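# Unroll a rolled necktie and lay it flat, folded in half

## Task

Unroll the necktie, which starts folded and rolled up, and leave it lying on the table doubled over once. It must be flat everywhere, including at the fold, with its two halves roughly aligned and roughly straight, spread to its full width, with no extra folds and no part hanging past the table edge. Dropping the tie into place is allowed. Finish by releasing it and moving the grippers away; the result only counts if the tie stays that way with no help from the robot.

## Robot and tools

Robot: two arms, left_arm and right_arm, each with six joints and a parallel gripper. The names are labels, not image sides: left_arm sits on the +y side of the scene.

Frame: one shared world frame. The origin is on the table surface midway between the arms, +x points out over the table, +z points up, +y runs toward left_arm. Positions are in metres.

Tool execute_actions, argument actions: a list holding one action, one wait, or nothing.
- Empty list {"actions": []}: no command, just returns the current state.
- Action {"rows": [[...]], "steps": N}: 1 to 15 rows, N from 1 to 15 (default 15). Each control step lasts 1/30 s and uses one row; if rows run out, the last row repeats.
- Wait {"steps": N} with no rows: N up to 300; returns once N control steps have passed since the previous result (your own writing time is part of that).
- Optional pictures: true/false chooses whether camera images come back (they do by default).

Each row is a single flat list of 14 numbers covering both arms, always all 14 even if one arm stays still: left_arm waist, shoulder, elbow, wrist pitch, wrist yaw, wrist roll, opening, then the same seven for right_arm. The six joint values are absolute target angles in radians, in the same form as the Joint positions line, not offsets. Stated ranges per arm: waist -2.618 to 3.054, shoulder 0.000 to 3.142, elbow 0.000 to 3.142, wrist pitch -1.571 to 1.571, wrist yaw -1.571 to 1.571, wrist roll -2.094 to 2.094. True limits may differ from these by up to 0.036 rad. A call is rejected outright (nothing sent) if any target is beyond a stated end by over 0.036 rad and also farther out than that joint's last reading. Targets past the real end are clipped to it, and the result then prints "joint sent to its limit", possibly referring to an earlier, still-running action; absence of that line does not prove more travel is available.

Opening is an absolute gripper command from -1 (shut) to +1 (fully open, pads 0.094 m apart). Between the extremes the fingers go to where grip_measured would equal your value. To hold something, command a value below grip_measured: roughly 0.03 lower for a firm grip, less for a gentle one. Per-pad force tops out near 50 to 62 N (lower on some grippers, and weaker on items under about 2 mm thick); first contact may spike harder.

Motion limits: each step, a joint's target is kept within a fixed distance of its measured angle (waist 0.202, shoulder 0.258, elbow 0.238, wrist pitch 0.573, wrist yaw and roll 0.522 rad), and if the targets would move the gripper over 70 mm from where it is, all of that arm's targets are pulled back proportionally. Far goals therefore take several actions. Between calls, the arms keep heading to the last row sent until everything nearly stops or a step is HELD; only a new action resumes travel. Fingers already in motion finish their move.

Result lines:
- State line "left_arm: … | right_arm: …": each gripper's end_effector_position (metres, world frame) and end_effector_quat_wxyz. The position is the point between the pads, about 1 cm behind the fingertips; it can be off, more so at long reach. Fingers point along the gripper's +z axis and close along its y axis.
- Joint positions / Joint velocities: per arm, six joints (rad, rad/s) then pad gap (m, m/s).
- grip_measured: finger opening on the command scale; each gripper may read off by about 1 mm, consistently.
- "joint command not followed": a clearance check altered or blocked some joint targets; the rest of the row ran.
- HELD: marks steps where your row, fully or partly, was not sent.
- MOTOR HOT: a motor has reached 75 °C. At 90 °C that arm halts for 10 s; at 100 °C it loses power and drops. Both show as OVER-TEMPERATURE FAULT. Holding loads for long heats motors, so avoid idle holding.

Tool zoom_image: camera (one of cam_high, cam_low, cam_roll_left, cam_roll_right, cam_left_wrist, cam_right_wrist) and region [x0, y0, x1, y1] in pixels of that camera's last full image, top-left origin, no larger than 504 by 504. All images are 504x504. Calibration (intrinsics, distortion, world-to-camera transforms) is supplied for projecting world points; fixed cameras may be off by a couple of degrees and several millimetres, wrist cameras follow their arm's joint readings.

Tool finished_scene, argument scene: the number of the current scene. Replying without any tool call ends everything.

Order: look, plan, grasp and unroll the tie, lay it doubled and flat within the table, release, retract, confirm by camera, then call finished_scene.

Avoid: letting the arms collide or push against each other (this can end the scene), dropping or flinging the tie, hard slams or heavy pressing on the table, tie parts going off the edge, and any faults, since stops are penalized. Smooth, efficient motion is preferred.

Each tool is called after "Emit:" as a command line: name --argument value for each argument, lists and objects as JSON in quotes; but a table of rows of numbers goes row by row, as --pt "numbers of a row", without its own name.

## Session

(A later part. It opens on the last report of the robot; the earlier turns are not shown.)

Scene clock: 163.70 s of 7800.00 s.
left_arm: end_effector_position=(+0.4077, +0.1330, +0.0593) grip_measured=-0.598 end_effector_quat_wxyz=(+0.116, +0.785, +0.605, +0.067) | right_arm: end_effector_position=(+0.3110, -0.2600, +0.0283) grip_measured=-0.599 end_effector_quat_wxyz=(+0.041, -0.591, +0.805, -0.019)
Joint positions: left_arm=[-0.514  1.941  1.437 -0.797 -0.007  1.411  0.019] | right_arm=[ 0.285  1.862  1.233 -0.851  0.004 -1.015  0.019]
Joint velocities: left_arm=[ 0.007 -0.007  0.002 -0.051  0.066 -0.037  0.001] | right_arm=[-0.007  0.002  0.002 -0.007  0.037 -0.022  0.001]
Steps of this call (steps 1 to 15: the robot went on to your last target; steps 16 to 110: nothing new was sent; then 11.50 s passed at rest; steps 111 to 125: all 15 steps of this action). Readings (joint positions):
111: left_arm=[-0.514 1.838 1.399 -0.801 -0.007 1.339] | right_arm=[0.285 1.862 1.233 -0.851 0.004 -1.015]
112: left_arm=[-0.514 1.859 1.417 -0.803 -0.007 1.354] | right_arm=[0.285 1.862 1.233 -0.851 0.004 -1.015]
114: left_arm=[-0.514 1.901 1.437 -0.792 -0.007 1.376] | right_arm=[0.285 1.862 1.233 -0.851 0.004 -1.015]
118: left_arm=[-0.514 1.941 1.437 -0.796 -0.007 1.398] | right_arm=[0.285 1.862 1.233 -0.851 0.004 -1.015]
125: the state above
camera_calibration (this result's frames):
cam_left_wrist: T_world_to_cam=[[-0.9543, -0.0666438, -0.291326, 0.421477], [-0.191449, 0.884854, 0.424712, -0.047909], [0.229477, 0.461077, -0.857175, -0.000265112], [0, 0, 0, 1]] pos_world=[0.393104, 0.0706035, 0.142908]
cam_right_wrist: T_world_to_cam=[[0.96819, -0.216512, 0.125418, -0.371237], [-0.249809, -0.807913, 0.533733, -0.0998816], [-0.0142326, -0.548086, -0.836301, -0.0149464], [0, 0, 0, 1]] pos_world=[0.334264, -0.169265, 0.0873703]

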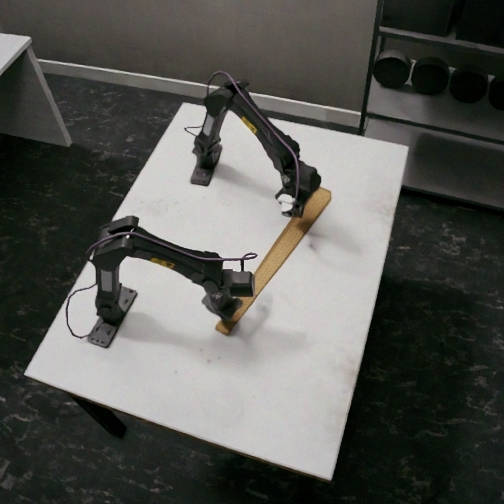

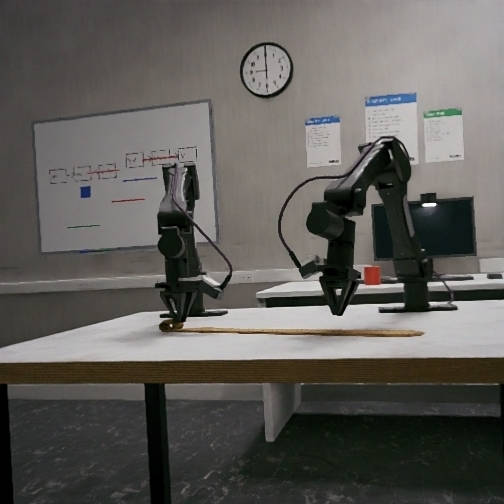

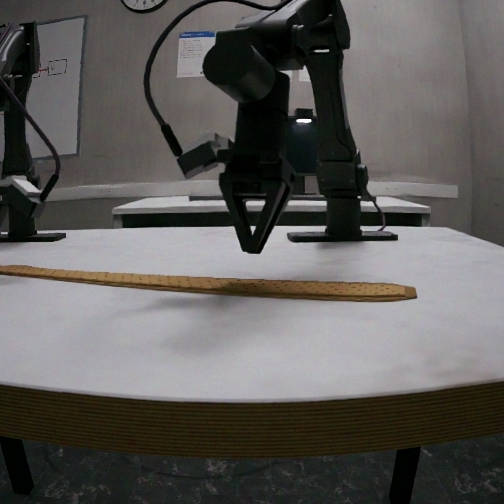

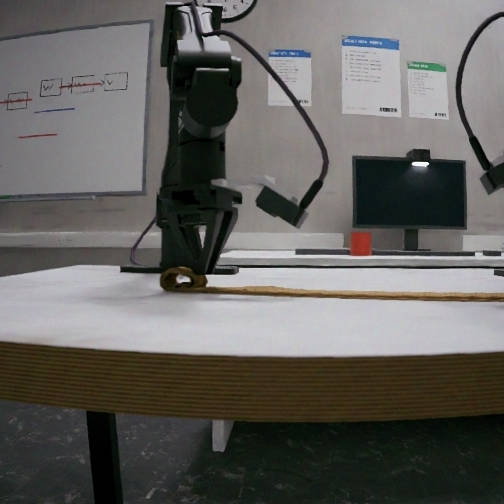

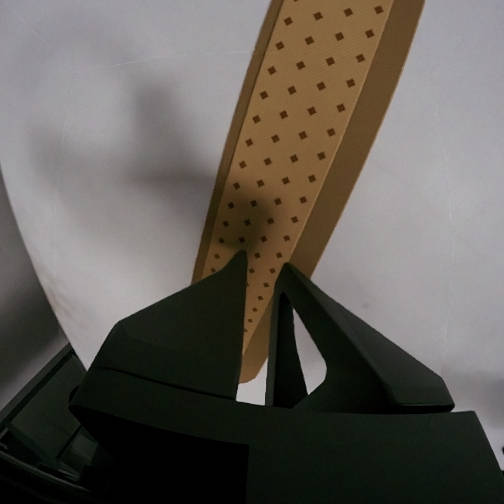

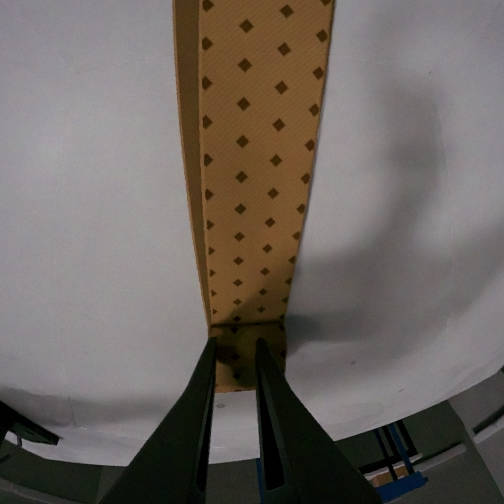

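Emit:
execute_actions --actions '[{"rows":[[-0.51,2.0,1.47,-0.8,0,1.42,-0.6,0.28,1.84,1.22,-0.87,0,-1.02,-0.6],[-0.51,2.03,1.47,-0.8,0,1.42,-0.6,0.28,1.84,1.22,-0.87,0,-1.02,-0.6],[-0.51,2.06,1.47,-0.8,0,1.42,-0.6,0.28,1.84,1.22,-0.87,0,-1.02,-0.6],[-0.51,2.08,1.47,-0.8,0,1.42,-0.6,0.28,1.84,1.22,-0.87,0,-1.02,-0.6],[-0.51,2.10,1.47,-0.8,0,1.42,-0.6,0.28,1.84,1.22,-0.87,0,-1.02,-0.6]]}]' --pictures false

Emit:
execute_actions --actions '[{"rows":[[-0.5,2.1,1.47,-0.8,0,1.43,-0.6,0.28,1.84,1.22,-0.87,0,-1.02,-0.6],[-0.49,2.1,1.465,-0.8,0,1.44,-0.6,0.28,1.84,1.22,-0.87,0,-1.02,-0.6],[-0.48,2.1,1.46,-0.8,0,1.45,-0.6,0.28,1.84,1.22,-0.87,0,-1.02,-0.6],[-0.47,2.1,1.455,-0.8,0,1.46,-0.6,0.28,1.84,1.22,-0.87,0,-1.02,-0.6],[-0.46,2.1,1.45,-0.8,0,1.47,-0.6,0.28,1.84,1.22,-0.87,0,-1.02,-0.6],[-0.45,2.1,1.445,-0.8,0,1.48,-0.6,0.28,1.84,1.22,-0.87,0,-1.02,-0.6],[-0.44,2.09,1.44,-0.8,0,1.49,-0.6,0.28,1.84,1.22,-0.87,0,-1.02,-0.6],[-0.43,2.09,1.435,-0.8,0,1.5,-0.6,0.28,1.84,1.22,-0.87,0,-1.02,-0.6],[-0.42,2.09,1.43,-0.8,0,1.51,-0.6,0.28,1.84,1.22,-0.87,0,-1.02,-0.6],[-0.41,2.09,1.43,-0.8,0,1.52,-0.6,0.28,1.84,1.22,-0.87,0,-1.02,-0.6],[-0.40,2.09,1.43,-0.8,0,1.53,-0.6,0.28,1.84,1.22,-0.87,0,-1.02,-0.6],[-0.39,2.09,1.43,-0.8,0,1.54,-0.6,0.28,1.84,1.22,-0.87,0,-1.02,-0.6],[-0.38,2.09,1.43,-0.8,0,1.55,-0.6,0.28,1.84,1.22,-0.87,0,-1.02,-0.6]]}]'

Scene clock: 180.53 s of 7800.00 s.
left_arm: end_effector_position=(+0.4121, +0.1310, +0.0248) grip_measured=-0.599 end_effector_quat_wxyz=(+0.086, +0.789, +0.606, +0.051) | right_arm: end_effector_position=(+0.3109, -0.2600, +0.0283) grip_measured=-0.599 end_effector_quat_wxyz=(+0.041, -0.591, +0.805, -0.019)
Joint positions: left_arm=[-0.514  2.055  1.475 -0.791 -0.007  1.415  0.019] | right_arm=[ 0.285  1.862  1.233 -0.851  0.004 -1.015  0.019]
Joint velocities: left_arm=[ 0.002 -0.022 -0.002  0.022  0.022 -0.007  0.001] | right_arm=[-0.017 -0.002 -0.007  0.007  0.022  0.007 -0.   ]
Steps of this call (steps 1 to 15: the robot went on to your last target; steps 16 to 110: nothing new was sent; then 12.67 s passed at rest; steps 111 to 125: all 15 steps of this action). Readings (joint positions):
111: left_arm=[-0.514 1.947 1.439 -0.798 -0.007 1.415] | right_arm=[0.285 1.862 1.233 -0.851 0.004 -1.015]
112: left_arm=[-0.514 1.959 1.445 -0.798 -0.007 1.415] | right_arm=[0.285 1.862 1.233 -0.851 0.004 -1.015]
114: left_arm=[-0.514 2.004 1.457 -0.793 -0.007 1.415] | right_arm=[0.285 1.862 1.233 -0.851 0.004 -1.015]
118: left_arm=[-0.514 2.054 1.474 -0.789 -0.007 1.415] | right_arm=[0.285 1.862 1.233 -0.851 0.004 -1.015]
125: the state above

Scene clock: 181.03 s of 7800.00 s.
left_arm: end_effector_position=(+0.4235, +0.1582, +0.0249) grip_measured=-0.599 end_effector_quat_wxyz=(+0.106, +0.790, +0.604, +0.025) | right_arm: end_effector_position=(+0.3109, -0.2600, +0.0283) grip_measured=-0.599 end_effector_quat_wxyz=(+0.041, -0.591, +0.805, -0.019)
Joint positions: left_arm=[-0.41   2.055  1.473 -0.786  0.078  1.513  0.019] | right_arm=[ 0.285  1.862  1.233 -0.851  0.004 -1.016  0.019]
Joint velocities: left_arm=[ 0.188 -0.007 -0.002  0.037  0.022  0.168 -0.   ] | right_arm=[ 0.007 -0.007  0.002  0.066 -0.051  0.037  0.   ]
Steps of this call (steps 1 to 15: all 15 steps of this action). Readings (joint positions):
1: left_arm=[-0.513 2.055 1.475 -0.791 -0.007 1.416] | right_arm=[0.285 1.862 1.233 -0.851 0.004 -1.015]
2: left_arm=[-0.512 2.055 1.475 -0.791 -0.005 1.419] | right_arm=[0.285 1.862 1.233 -0.851 0.004 -1.015]
4: left_arm=[-0.504 2.055 1.475 -0.791 0.008 1.428] | right_arm=[0.285 1.862 1.233 -0.851 0.004 -1.015]
8: left_arm=[-0.479 2.055 1.475 -0.790 0.050 1.455] | right_arm=[0.285 1.862 1.233 -0.851 0.004 -1.015]
15: the state above
camera_calibration (this result's frames):
cam_left_wrist: T_world_to_cam=[[-0.975311, -0.060138, -0.21249, 0.434194], [-0.144684, 0.900943, 0.409108, -0.074565], [0.166838, 0.429751, -0.8874, -0.0127355], [0, 0, 0, 1]] pos_world=[0.41481, 0.0987635, 0.111465]
cam_right_wrist: T_world_to_cam=[[0.968318, -0.216128, 0.125095, -0.371083], [-0.249309, -0.80794, 0.533928, -0.100087], [-0.0143274, -0.548199, -0.836225, -0.0149697], [0, 0, 0, 1]] pos_world=[0.334159, -0.169272, 0.0873418]

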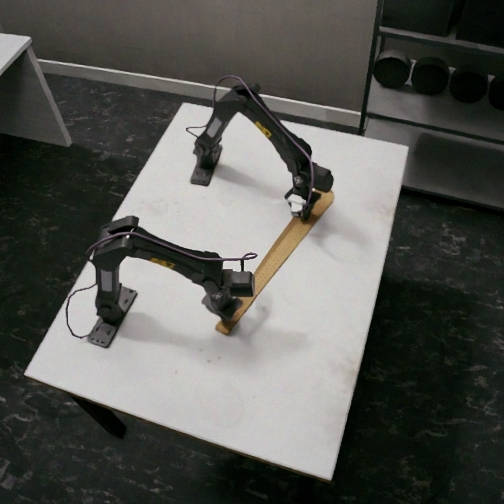

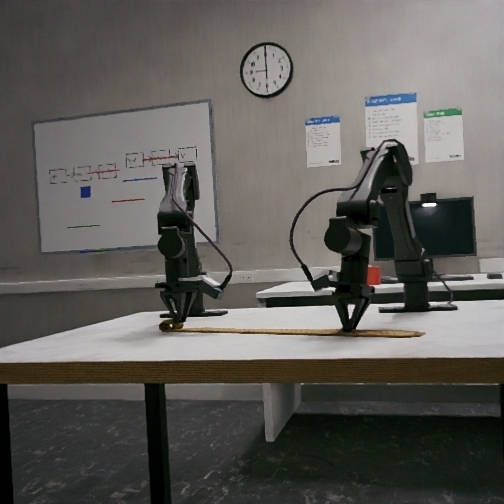

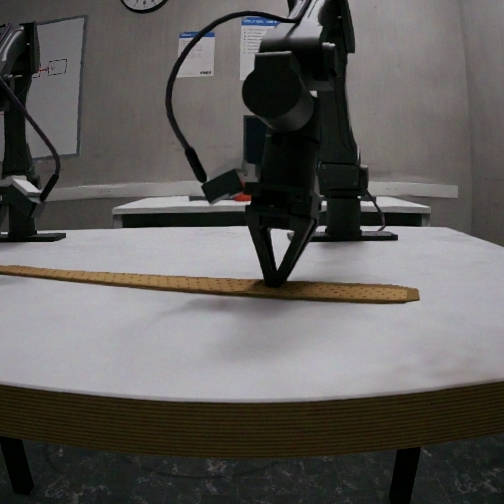

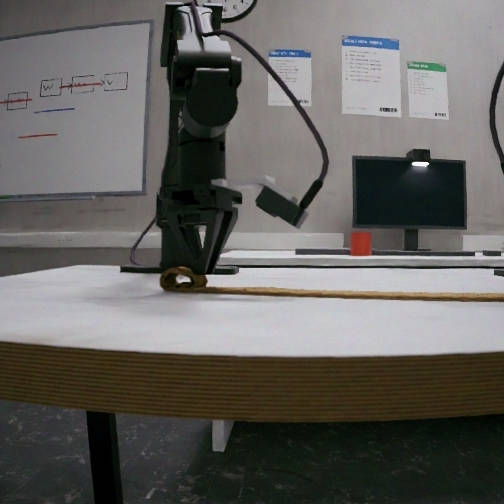

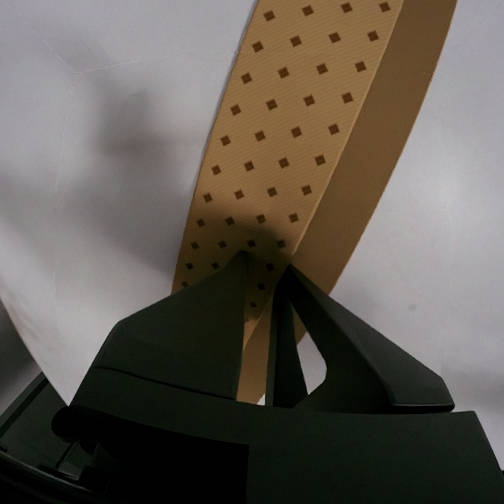

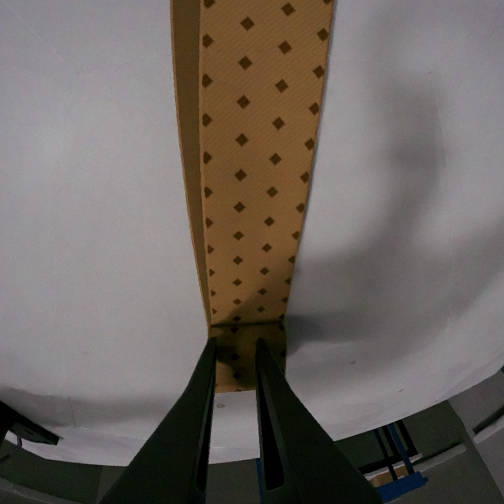

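Emit:
execute_actions --actions '[{"rows":[[-0.4,2.12,1.46,-0.8,0,1.53,-0.6,0.28,1.84,1.22,-0.87,0,-1.02,-0.6],[-0.4,2.12,1.46,-0.8,0,1.53,-0.6,0.27,1.84,1.22,-0.87,0,-1.03,-0.6],[-0.4,2.12,1.46,-0.8,0,1.53,-0.6,0.26,1.835,1.21,-0.87,0,-1.04,-0.6],[-0.4,2.12,1.46,-0.8,0,1.53,-0.6,0.25,1.83,1.2,-0.87,0,-1.05,-0.6],[-0.4,2.12,1.46,-0.8,0,1.53,-0.6,0.24,1.825,1.19,-0.87,0,-1.06,-0.6],[-0.4,2.12,1.46,-0.8,0,1.53,-0.6,0.23,1.82,1.185,-0.87,0,-1.07,-0.6],[-0.4,2.12,1.46,-0.8,0,1.53,-0.6,0.22,1.815,1.18,-0.87,0,-1.08,-0.6],[-0.4,2.12,1.46,-0.8,0,1.53,-0.6,0.21,1.81,1.175,-0.88,0,-1.09,-0.6],[-0.4,2.12,1.46,-0.8,0,1.53,-0.6,0.2,1.805,1.17,-0.88,0,-1.1,-0.6],[-0.4,2.12,1.46,-0.8,0,1.53,-0.6,0.19,1.8,1.165,-0.88,0,-1.11,-0.6],[-0.4,2.12,1.46,-0.8,0,1.53,-0.6,0.18,1.795,1.16,-0.88,0,-1.12,-0.6],[-0.4,2.12,1.46,-0.8,0,1.53,-0.6,0.17,1.79,1.155,-0.88,0,-1.13,-0.6],[-0.4,2.12,1.46,-0.8,0,1.53,-0.6,0.16,1.785,1.15,-0.88,0,-1.14,-0.6],[-0.4,2.12,1.46,-0.8,0,1.53,-0.6,0.15,1.78,1.145,-0.88,0,-1.15,-0.6],[-0.4,2.12,1.46,-0.8,0,1.53,-0.6,0.14,1.775,1.14,-0.88,0,-1.16,-0.6]]}]'

Scene clock: 197.13 s of 7800.00 s.
left_arm: end_effector_position=(+0.4243, +0.1607, +0.0243) grip_measured=-0.599 end_effector_quat_wxyz=(+0.104, +0.794, +0.598, +0.028) | right_arm: end_effector_position=(+0.2934, -0.3040, +0.0251) grip_measured=-0.599 end_effector_quat_wxyz=(+0.021, -0.584, +0.811, -0.012)
Joint positions: left_arm=[-0.406  2.056  1.473 -0.785  0.074  1.532  0.019] | right_arm=[ 0.166  1.811  1.156 -0.866  0.002 -1.115  0.019]
Joint velocities: left_arm=[-0.012 -0.007  0.007 -0.007  0.051  0.022 -0.   ] | right_arm=[-0.305 -0.125 -0.168 -0.081  0.007 -0.256 -0.   ]
Steps of this call (steps 1 to 30: the robot went on to your last target; steps 31 to 120: nothing new was sent; then 11.60 s passed at rest; steps 121 to 135: all 15 steps of this action). Readings (joint positions):
121: left_arm=[-0.403 2.056 1.473 -0.785 0.081 1.536] | right_arm=[0.285 1.862 1.233 -0.851 0.004 -1.016]
122: left_arm=[-0.404 2.056 1.473 -0.785 0.079 1.535] | right_arm=[0.285 1.862 1.233 -0.851 0.004 -1.017]
124: left_arm=[-0.405 2.056 1.473 -0.785 0.076 1.534] | right_arm=[0.281 1.859 1.227 -0.850 0.003 -1.025]
128: left_arm=[-0.406 2.056 1.473 -0.785 0.074 1.533] | right_arm=[0.247 1.841 1.197 -0.851 0.001 -1.053]
135: the state above
camera_calibration (this result's frames):
cam_left_wrist: T_world_to_cam=[[-0.975444, -0.0452861, -0.215543, 0.43272], [-0.133573, 0.899759, 0.415443, -0.0810411], [0.175123, 0.434032, -0.883713, -0.0187912], [0, 0, 0, 1]] pos_world=[0.41456, 0.10067, 0.110332]
cam_right_wrist: T_world_to_cam=[[0.968129, -0.2337, 0.0900602, -0.367719], [-0.243736, -0.796427, 0.553441, -0.136915], [-0.0576128, -0.557753, -0.828005, -0.0323959], [0, 0, 0, 1]] pos_world=[0.320762, -0.213048, 0.0820672]

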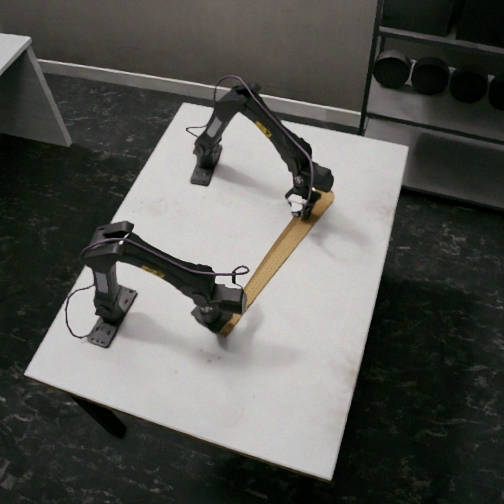

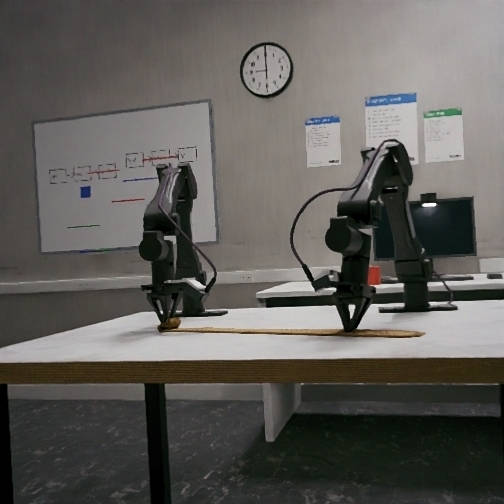

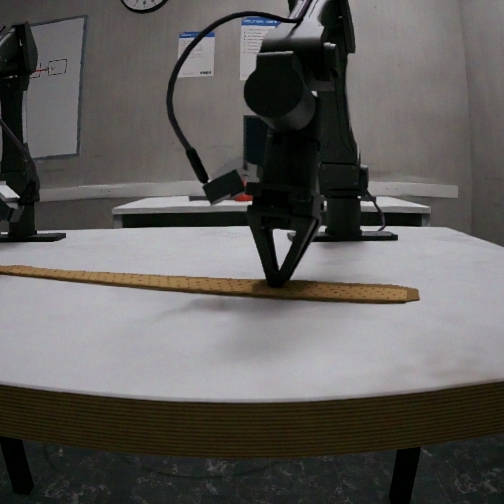

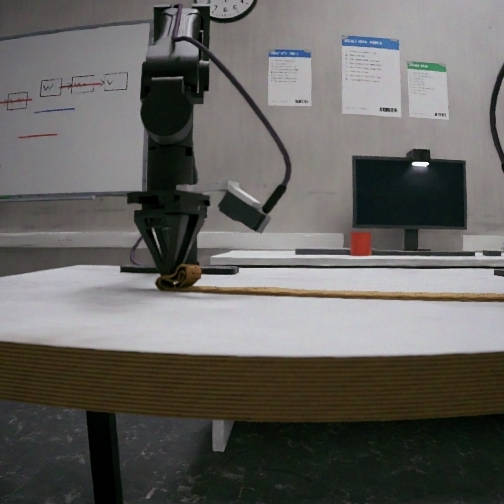

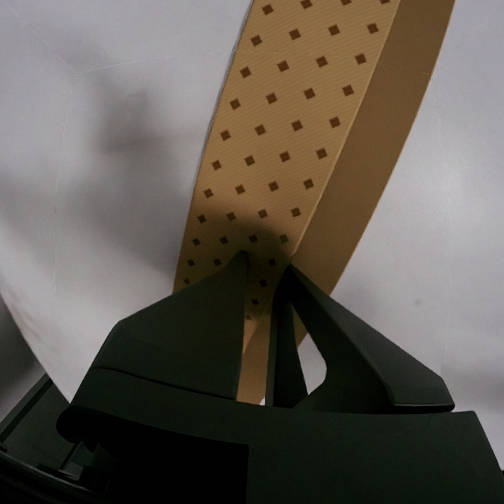

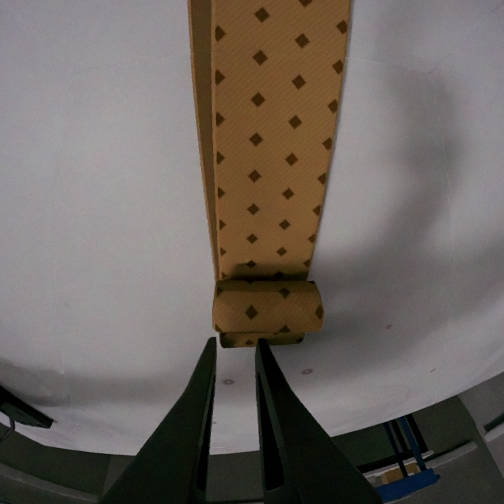

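Emit:
execute_actions --actions '[{"rows":[[-0.4,2.12,1.46,-0.8,0,1.53,-0.6,0.16,1.72,1.16,-0.88,0,-1.1,-0.6],[-0.4,2.12,1.46,-0.8,0,1.53,-0.6,0.16,1.72,1.16,-0.88,0,-1.1,-0.6],[-0.4,2.12,1.46,-0.8,0,1.53,-0.6,0.16,1.72,1.18,-0.88,0,-1.1,-0.6],[-0.4,2.12,1.46,-0.8,0,1.53,-0.6,0.2,1.74,1.22,-0.87,0,-1.05,-0.6],[-0.4,2.12,1.46,-0.8,0,1.53,-0.6,0.24,1.76,1.25,-0.87,0,-1.02,-0.6],[-0.4,2.12,1.46,-0.8,0,1.53,-0.6,0.28,1.78,1.28,-0.86,0,-0.99,-0.6],[-0.4,2.12,1.46,-0.8,0,1.53,-0.6,0.32,1.8,1.31,-0.86,0,-0.96,-0.6],[-0.4,2.12,1.46,-0.8,0,1.53,-0.6,0.34,1.82,1.32,-0.86,0,-0.96,-0.6],[-0.4,2.12,1.46,-0.8,0,1.53,-0.6,0.34,1.84,1.32,-0.86,0,-0.96,-0.6],[-0.4,2.12,1.46,-0.8,0,1.53,-0.6,0.34,1.86,1.32,-0.86,0,-0.96,-0.6],[-0.4,2.12,1.46,-0.8,0,1.53,-0.6,0.34,1.88,1.32,-0.86,0,-0.96,-0.6],[-0.4,2.12,1.46,-0.8,0,1.53,-0.6,0.34,1.9,1.32,-0.86,0,-0.96,-0.6],[-0.4,2.12,1.46,-0.8,0,1.53,-0.6,0.34,1.92,1.32,-0.86,0,-0.96,-0.6]]}]'

Scene clock: 210.33 s of 7800.00 s.
left_arm: end_effector_position=(+0.4243, +0.1607, +0.0243) grip_measured=-0.599 end_effector_quat_wxyz=(+0.104, +0.794, +0.599, +0.028) | right_arm: end_effector_position=(+0.3248, -0.2302, +0.0310) grip_measured=-0.599 end_effector_quat_wxyz=(+0.055, -0.605, +0.794, -0.021)
Joint positions: left_arm=[-0.406  2.056  1.473 -0.785  0.074  1.532  0.019] | right_arm=[ 0.353  1.912  1.309 -0.85   0.004 -0.982  0.019]
Joint velocities: left_arm=[-0.017 -0.007  0.012 -0.037 -0.007 -0.007  0.   ] | right_arm=[-0.071  0.579 -0.017 -0.051  0.051  0.125 -0.001]
Steps of this call (steps 1 to 30: the robot went on to your last target; steps 31 to 120: nothing new was sent; then 8.70 s passed at rest; steps 121 to 135: all 15 steps of this action). Readings (joint positions):
121: left_arm=[-0.406 2.056 1.473 -0.785 0.074 1.532] | right_arm=[0.145 1.798 1.146 -0.874 0.004 -1.147]
122: left_arm=[-0.406 2.056 1.473 -0.785 0.074 1.532] | right_arm=[0.146 1.788 1.146 -0.878 0.005 -1.139]
124: left_arm=[-0.406 2.056 1.473 -0.785 0.074 1.532] | right_arm=[0.151 1.764 1.154 -0.884 0.007 -1.119]
128: left_arm=[-0.406 2.056 1.473 -0.785 0.074 1.532] | right_arm=[0.256 1.788 1.258 -0.885 0.016 -1.040]
135: the state above
camera_calibration (this result's frames):
cam_left_wrist: T_world_to_cam=[[-0.975437, -0.0456634, -0.215492, 0.432777], [-0.133887, 0.899735, 0.415392, -0.0809026], [0.174917, 0.43404, -0.883749, -0.0187042], [0, 0, 0, 1]] pos_world=[0.414587, 0.100671, 0.110336]
cam_right_wrist: T_world_to_cam=[[0.971792, -0.183783, 0.1478, -0.372805], [-0.23439, -0.822027, 0.518973, -0.0816254], [0.0261171, -0.538976, -0.841916, -0.00704099], [0, 0, 0, 1]] pos_world=[0.343341, -0.139408, 0.091534]

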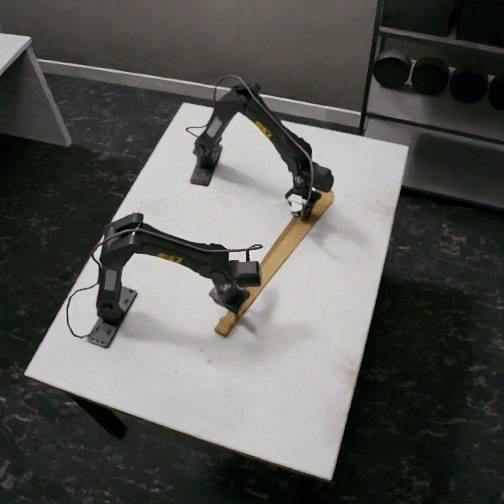

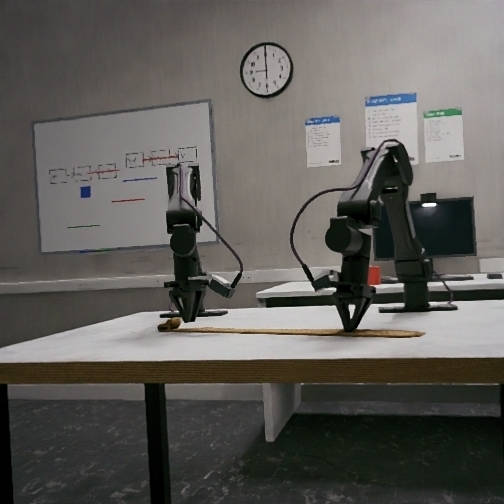

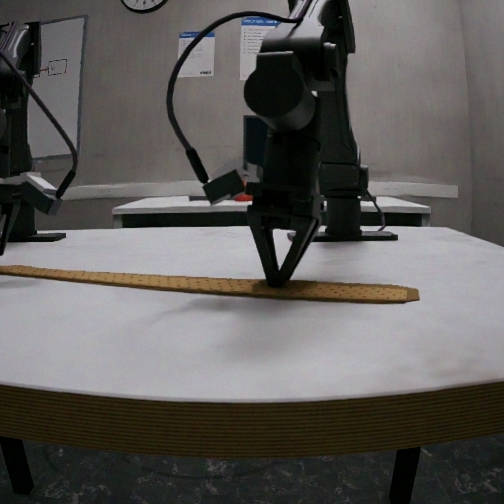

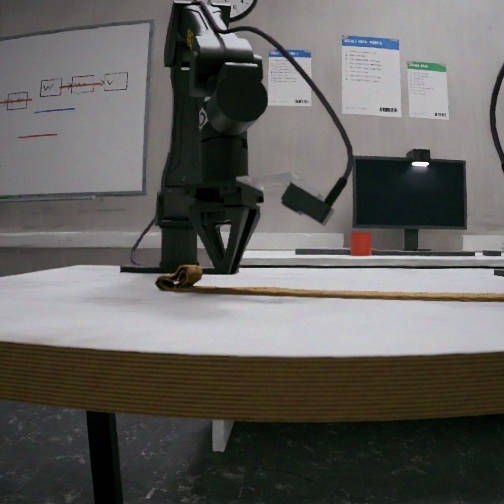

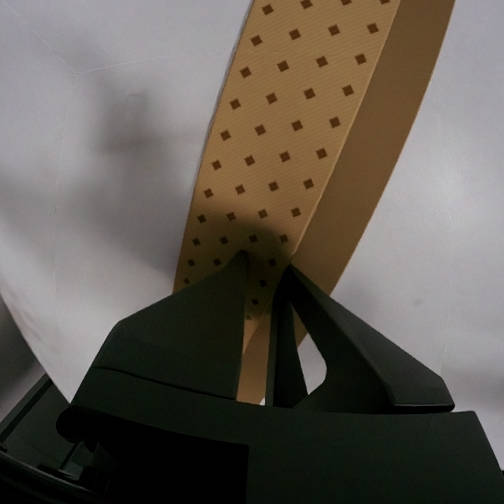

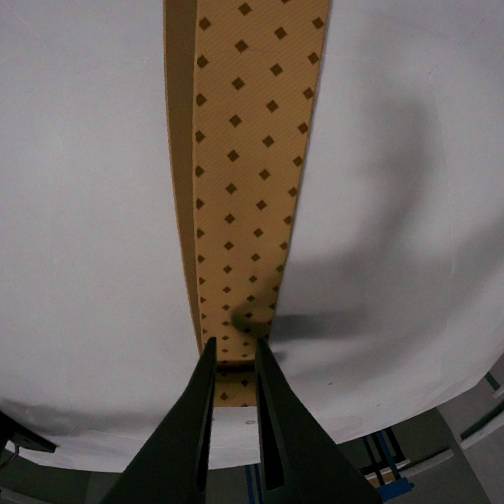

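Emit:
execute_actions --actions '[{"rows":[[-0.4,2.12,1.46,-0.8,0,1.53,-0.6,0.34,1.925,1.3,-0.86,0,-0.97,-0.6],[-0.4,2.12,1.46,-0.8,0,1.53,-0.6,0.33,1.92,1.29,-0.86,0,-0.98,-0.6],[-0.4,2.12,1.46,-0.8,0,1.53,-0.6,0.32,1.915,1.285,-0.86,0,-0.99,-0.6],[-0.4,2.12,1.46,-0.8,0,1.53,-0.6,0.305,1.91,1.275,-0.86,0,-1.0,-0.6],[-0.4,2.12,1.46,-0.8,0,1.53,-0.6,0.29,1.9,1.265,-0.86,0,-1.01,-0.6],[-0.4,2.12,1.46,-0.8,0,1.53,-0.6,0.275,1.89,1.255,-0.87,0,-1.03,-0.6],[-0.4,2.12,1.46,-0.8,0,1.53,-0.6,0.26,1.88,1.245,-0.87,0,-1.04,-0.6],[-0.4,2.12,1.46,-0.8,0,1.53,-0.6,0.245,1.87,1.235,-0.87,0,-1.06,-0.6],[-0.4,2.12,1.46,-0.8,0,1.53,-0.6,0.23,1.86,1.225,-0.87,0,-1.07,-0.6],[-0.4,2.12,1.46,-0.8,0,1.53,-0.6,0.215,1.85,1.215,-0.87,0,-1.09,-0.6],[-0.4,2.12,1.46,-0.8,0,1.53,-0.6,0.2,1.84,1.205,-0.87,0,-1.1,-0.6]]}]'

Scene clock: 222.70 s of 7800.00 s.
left_arm: end_effector_position=(+0.4243, +0.1607, +0.0243) grip_measured=-0.599 end_effector_quat_wxyz=(+0.104, +0.794, +0.599, +0.028) | right_arm: end_effector_position=(+0.3073, -0.2910, +0.0233) grip_measured=-0.599 end_effector_quat_wxyz=(+0.024, -0.581, +0.813, -0.015)
Joint positions: left_arm=[-0.406  2.056  1.473 -0.785  0.074  1.532  0.019] | right_arm=[ 0.201  1.863  1.215 -0.866  0.006 -1.074  0.019]
Joint velocities: left_arm=[-0.012 -0.002 -0.012 -0.037  0.066 -0.037 -0.   ] | right_arm=[-0.032 -0.032 -0.007 -0.007  0.007 -0.168 -0.001]
Steps of this call (steps 1 to 30: the robot went on to your last target; steps 31 to 120: nothing new was sent; then 7.87 s passed at rest; steps 121 to 135: all 15 steps of this action). Readings (joint positions):
121: left_arm=[-0.406 2.056 1.473 -0.785 0.074 1.532] | right_arm=[0.350 1.944 1.309 -0.860 0.004 -0.966]
122: left_arm=[-0.406 2.056 1.473 -0.785 0.074 1.532] | right_arm=[0.349 1.944 1.307 -0.859 0.004 -0.967]
124: left_arm=[-0.406 2.056 1.473 -0.785 0.074 1.532] | right_arm=[0.342 1.944 1.298 -0.859 0.004 -0.975]
128: left_arm=[-0.406 2.056 1.473 -0.785 0.074 1.532] | right_arm=[0.290 1.922 1.256 -0.860 0.004 -1.008]
135: the state above
camera_calibration (this result's frames):
cam_left_wrist: T_world_to_cam=[[-0.975437, -0.0456634, -0.215492, 0.432777], [-0.133887, 0.899735, 0.415392, -0.0809026], [0.174917, 0.43404, -0.883749, -0.0187042], [0, 0, 0, 1]] pos_world=[0.414587, 0.100671, 0.110336]
cam_right_wrist: T_world_to_cam=[[0.965875, -0.240042, 0.097289, -0.379229], [-0.253031, -0.794255, 0.552389, -0.118624], [-0.0553242, -0.558156, -0.827889, -0.0266681], [0, 0, 0, 1]] pos_world=[0.334798, -0.200133, 0.0803431]

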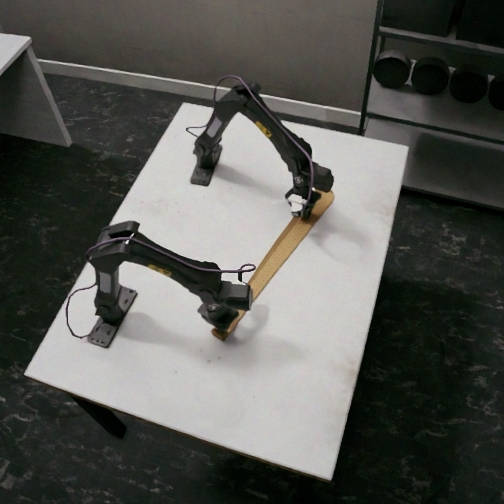

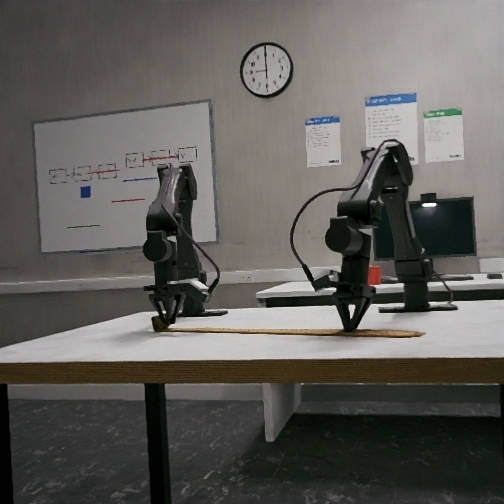

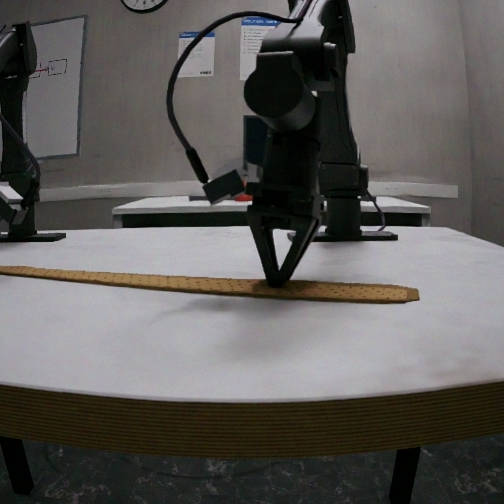

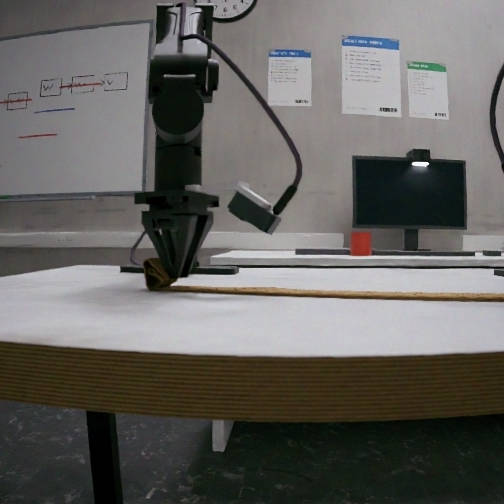

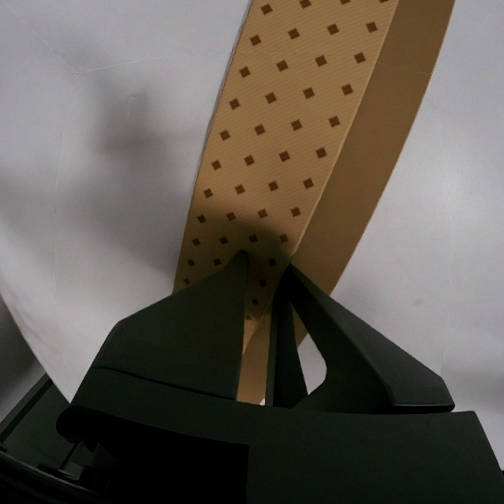

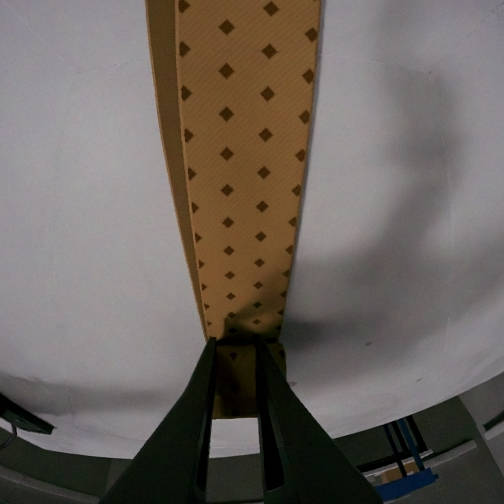

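Emit:
execute_actions --actions '[{"rows":[[-0.4,2.12,1.46,-0.8,0,1.53,-0.6,0.185,1.835,1.2,-0.87,0,-1.12,-0.6],[-0.4,2.12,1.46,-0.8,0,1.53,-0.6,0.17,1.83,1.19,-0.87,0,-1.13,-0.6],[-0.4,2.12,1.46,-0.8,0,1.53,-0.6,0.155,1.825,1.185,-0.87,0,-1.15,-0.6],[-0.4,2.12,1.46,-0.8,0,1.53,-0.6,0.14,1.82,1.175,-0.88,0,-1.16,-0.6],[-0.4,2.12,1.46,-0.8,0,1.53,-0.6,0.125,1.815,1.17,-0.88,0,-1.18,-0.6],[-0.4,2.12,1.46,-0.8,0,1.53,-0.6,0.11,1.81,1.165,-0.88,0,-1.19,-0.6],[-0.4,2.12,1.46,-0.8,0,1.53,-0.6,0.095,1.805,1.16,-0.88,0,-1.21,-0.6],[-0.4,2.12,1.46,-0.8,0,1.53,-0.6,0.08,1.8,1.155,-0.88,0,-1.22,-0.6],[-0.4,2.12,1.46,-0.8,0,1.53,-0.6,0.065,1.795,1.15,-0.88,0,-1.24,-0.6],[-0.4,2.12,1.46,-0.8,0,1.53,-0.6,0.05,1.79,1.145,-0.88,0,-1.25,-0.6],[-0.4,2.12,1.46,-0.8,0,1.53,-0.6,0.035,1.785,1.14,-0.88,0,-1.27,-0.6],[-0.4,2.12,1.46,-0.8,0,1.53,-0.6,0.02,1.78,1.135,-0.88,0,-1.28,-0.6],[-0.4,2.12,1.46,-0.8,0,1.53,-0.6,0.005,1.78,1.13,-0.88,0,-1.3,-0.6],[-0.4,2.12,1.46,-0.8,0,1.53,-0.6,-0.01,1.775,1.125,-0.88,0,-1.31,-0.6]]}]'

Scene clock: 234.37 s of 7800.00 s.
left_arm: end_effector_position=(+0.4243, +0.1607, +0.0243) grip_measured=-0.599 end_effector_quat_wxyz=(+0.104, +0.794, +0.599, +0.028) | right_arm: end_effector_position=(+0.2890, -0.3552, +0.0226) grip_measured=-0.599 end_effector_quat_wxyz=(+0.011, -0.579, +0.815, -0.012)
Joint positions: left_arm=[-0.406  2.056  1.473 -0.785  0.074  1.532  0.019] | right_arm=[ 0.011  1.805  1.137 -0.872  0.006 -1.259  0.019]
Joint velocities: left_arm=[ 0.002 -0.007 -0.012  0.007 -0.037 -0.051 -0.001] | right_arm=[-0.359 -0.095 -0.1   -0.066  0.007 -0.286 -0.   ]
Steps of this call (steps 1 to 30: the robot went on to your last target; steps 31 to 120: nothing new was sent; then 7.17 s passed at rest; steps 121 to 135: all 15 steps of this action). Readings (joint positions):
121: left_arm=[-0.406 2.056 1.473 -0.785 0.074 1.532] | right_arm=[0.200 1.863 1.215 -0.867 0.006 -1.098]
122: left_arm=[-0.406 2.056 1.473 -0.785 0.074 1.532] | right_arm=[0.199 1.862 1.212 -0.865 0.006 -1.103]
124: left_arm=[-0.406 2.056 1.473 -0.785 0.074 1.532] | right_arm=[0.185 1.856 1.199 -0.865 0.006 -1.119]
128: left_arm=[-0.406 2.056 1.473 -0.785 0.074 1.532] | right_arm=[0.120 1.839 1.169 -0.870 0.006 -1.165]
135: the state above
camera_calibration (this result's frames):
cam_left_wrist: T_world_to_cam=[[-0.975437, -0.0456634, -0.215492, 0.432777], [-0.133887, 0.899735, 0.415392, -0.0809026], [0.174917, 0.43404, -0.883749, -0.0187042], [0, 0, 0, 1]] pos_world=[0.414587, 0.100671, 0.110336]
cam_right_wrist: T_world_to_cam=[[0.966616, -0.244856, 0.0754911, -0.378317], [-0.243626, -0.787018, 0.566789, -0.174406], [-0.0793686, -0.566259, -0.820397, -0.0601897], [0, 0, 0, 1]] pos_world=[0.31842, -0.263977, 0.0780316]

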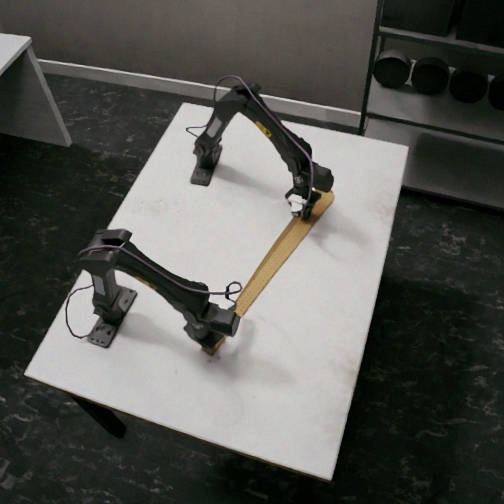

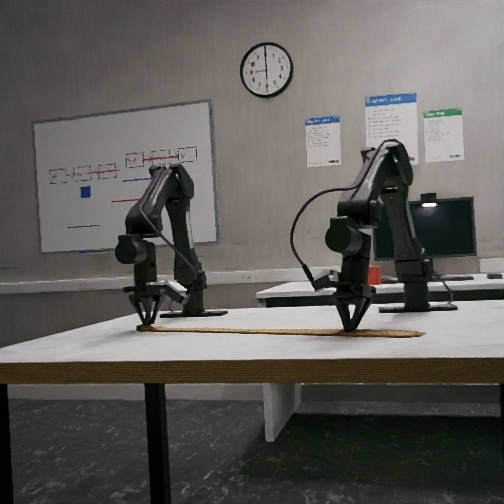

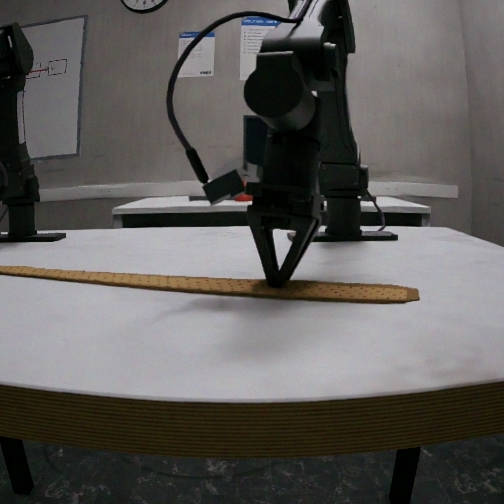

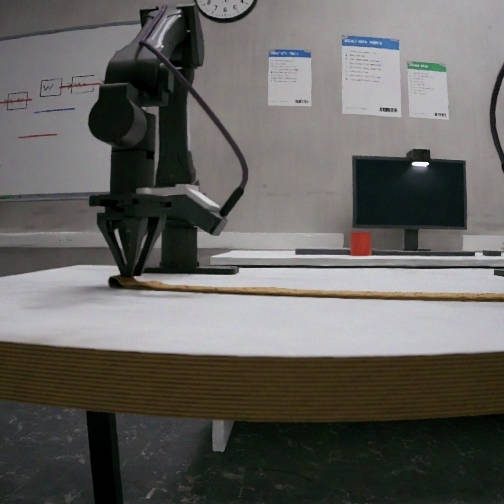

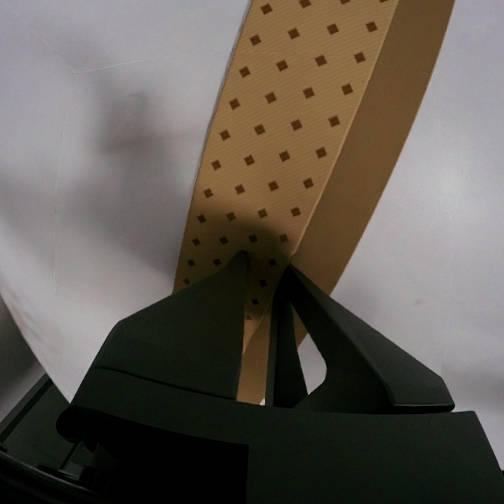

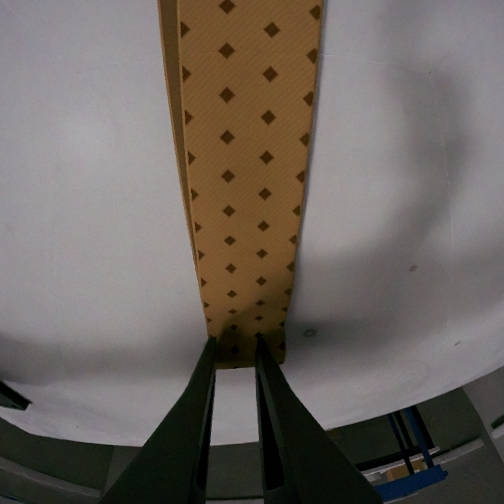

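Emit:
execute_actions --actions '[{"rows":[[-0.4,2.12,1.46,-0.8,0,1.53,-0.6,-0.01,1.8,1.125,-0.88,0,-1.31,-0.6],[-0.4,2.12,1.46,-0.8,0,1.53,-0.6,-0.01,1.83,1.125,-0.88,0,-1.31,-0.6],[-0.4,2.12,1.46,-0.8,0,1.53,-0.6,-0.01,1.86,1.125,-0.88,0,-1.31,-0.6],[-0.4,2.12,1.46,-0.8,0,1.53,-0.6,-0.01,1.88,1.125,-0.88,0,-1.31,-0.6]]}]' --pictures false

Emit:
execute_actions --actions '[{"rows":[[-0.4,2.12,1.46,-0.8,0,1.53,-0.6,-0.01,1.75,1.125,-0.88,0,-1.31,-0.6],[-0.4,2.12,1.46,-0.8,0,1.53,-0.6,-0.01,1.65,1.125,-0.88,0,-1.31,-0.6]]}]'

Emit:
zoom_image --camera "cam_roll_right" --region '[60,240,260,320]'

Scene clock: 243.33 s of 7800.00 s.
left_arm: end_effector_position=(+0.4243, +0.1607, +0.0243) grip_measured=-0.599 end_effector_quat_wxyz=(+0.104, +0.794, +0.599, +0.028) | right_arm: end_effector_position=(+0.2840, -0.3610, +0.0114) grip_measured=-0.599 end_effector_quat_wxyz=(-0.007, -0.591, +0.807, +0.001)
Joint positions: left_arm=[-0.406  2.056  1.473 -0.785  0.074  1.532  0.019] | right_arm=[-0.008  1.845  1.14  -0.878  0.007 -1.306  0.019]
Joint velocities: left_arm=[ 0.002  0.012 -0.007  0.007  0.022 -0.11  -0.001] | right_arm=[-0.007  0.002 -0.007 -0.066  0.037  0.007  0.   ]
Steps of this call (steps 1 to 30: the robot went on to your last target; steps 31 to 120: nothing new was sent; then 4.47 s passed at rest; steps 121 to 135: all 15 steps of this action). Readings (joint positions):
121: left_arm=[-0.406 2.056 1.473 -0.785 0.074 1.532] | right_arm=[-0.008 1.802 1.132 -0.873 0.007 -1.305]
122: left_arm=[-0.406 2.056 1.473 -0.785 0.074 1.532] | right_arm=[-0.008 1.804 1.132 -0.873 0.007 -1.305]
124: left_arm=[-0.406 2.056 1.473 -0.785 0.074 1.532] | right_arm=[-0.008 1.827 1.132 -0.873 0.007 -1.305]
128: left_arm=[-0.406 2.056 1.473 -0.785 0.074 1.532] | right_arm=[-0.008 1.845 1.140 -0.878 0.007 -1.306]
135: the state above

Scene clock: 243.83 s of 7800.00 s.
left_arm: end_effector_position=(+0.4243, +0.1607, +0.0243) grip_measured=-0.599 end_effector_quat_wxyz=(+0.104, +0.794, +0.599, +0.028) | right_arm: end_effector_position=(+0.2914, -0.3613, +0.0631) grip_measured=-0.599 end_effector_quat_wxyz=(+0.058, -0.589, +0.804, -0.051)
Joint positions: left_arm=[-0.406  2.056  1.473 -0.785  0.074  1.532  0.019] | right_arm=[-0.008  1.652  1.118 -0.881  0.007 -1.306  0.019]
Joint velocities: left_arm=[ 0.002 -0.012 -0.002  0.095  0.037  0.022 -0.001] | right_arm=[ 0.017  0.002  0.007  0.081 -0.022  0.022  0.001]
Steps of this call (steps 1 to 15: all 15 steps of this action). Readings (joint positions):
1: left_arm=[-0.406 2.056 1.473 -0.785 0.074 1.532] | right_arm=[-0.008 1.833 1.139 -0.876 0.007 -1.306]
2: left_arm=[-0.406 2.056 1.473 -0.785 0.074 1.532] | right_arm=[-0.008 1.807 1.129 -0.874 0.007 -1.306]
4: left_arm=[-0.406 2.056 1.473 -0.785 0.074 1.532] | right_arm=[-0.008 1.730 1.118 -0.885 0.007 -1.306]
8: left_arm=[-0.406 2.056 1.473 -0.785 0.074 1.532] | right_arm=[-0.008 1.649 1.118 -0.880 0.007 -1.306]
15: the state above
camera_calibration (this result's frames):
cam_left_wrist: T_world_to_cam=[[-0.975437, -0.0456634, -0.215492, 0.432777], [-0.133887, 0.899735, 0.415392, -0.0809026], [0.174917, 0.43404, -0.883749, -0.0187042], [0, 0, 0, 1]] pos_world=[0.414587, 0.100671, 0.110336]
cam_right_wrist: T_world_to_cam=[[0.9566, -0.215522, 0.196128, -0.379326], [-0.288899, -0.789466, 0.541554, -0.187679], [0.0381192, -0.574712, -0.817467, -0.0677527], [0, 0, 0, 1]] pos_world=[0.311226, -0.268858, 0.120649]

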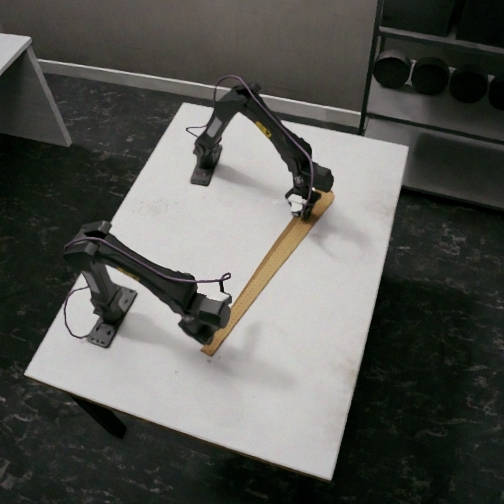

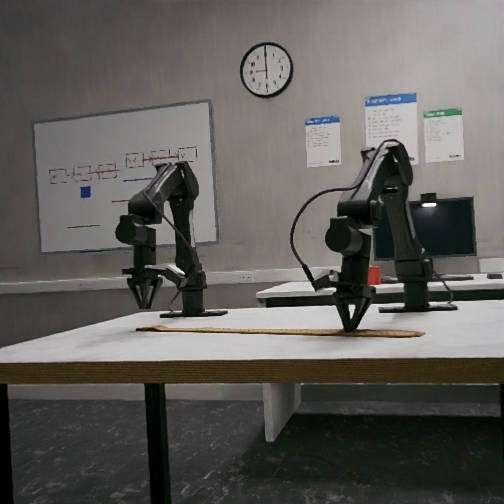

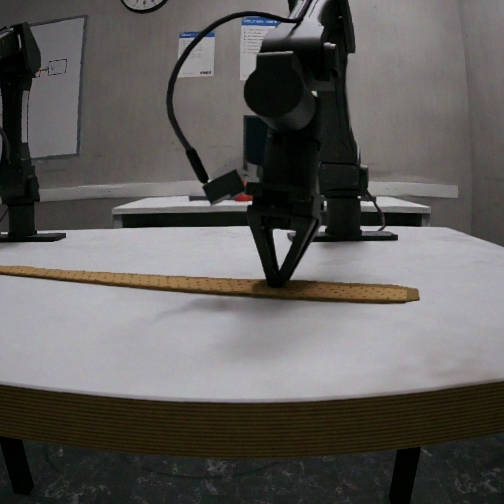

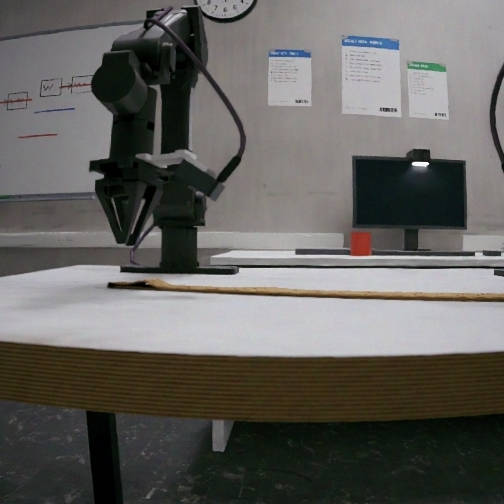

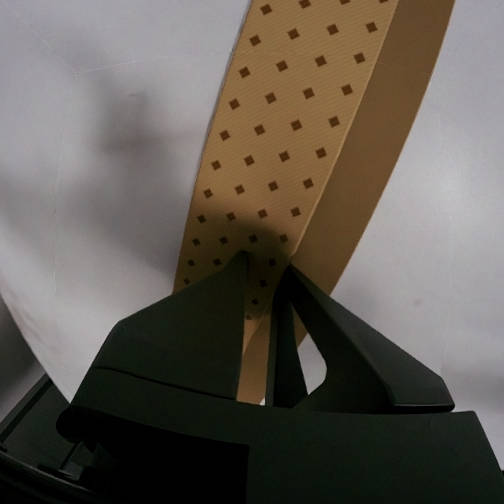

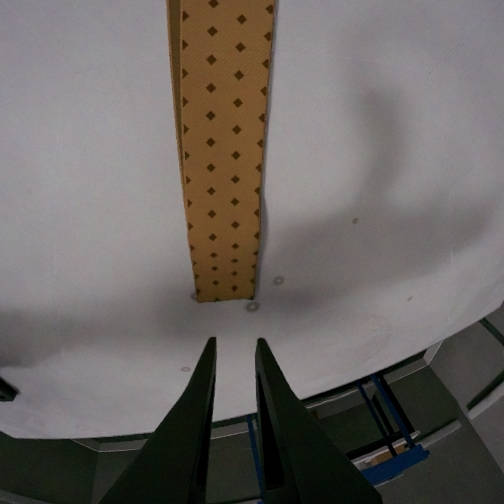

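Region (60, 240, 260, 320) of cam_roll_right's 504x504 image, scaled by 2.520, with more detail than that image has; it fills the top 202 rows of this view, and the rest is white.

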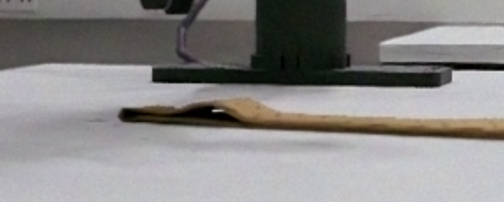

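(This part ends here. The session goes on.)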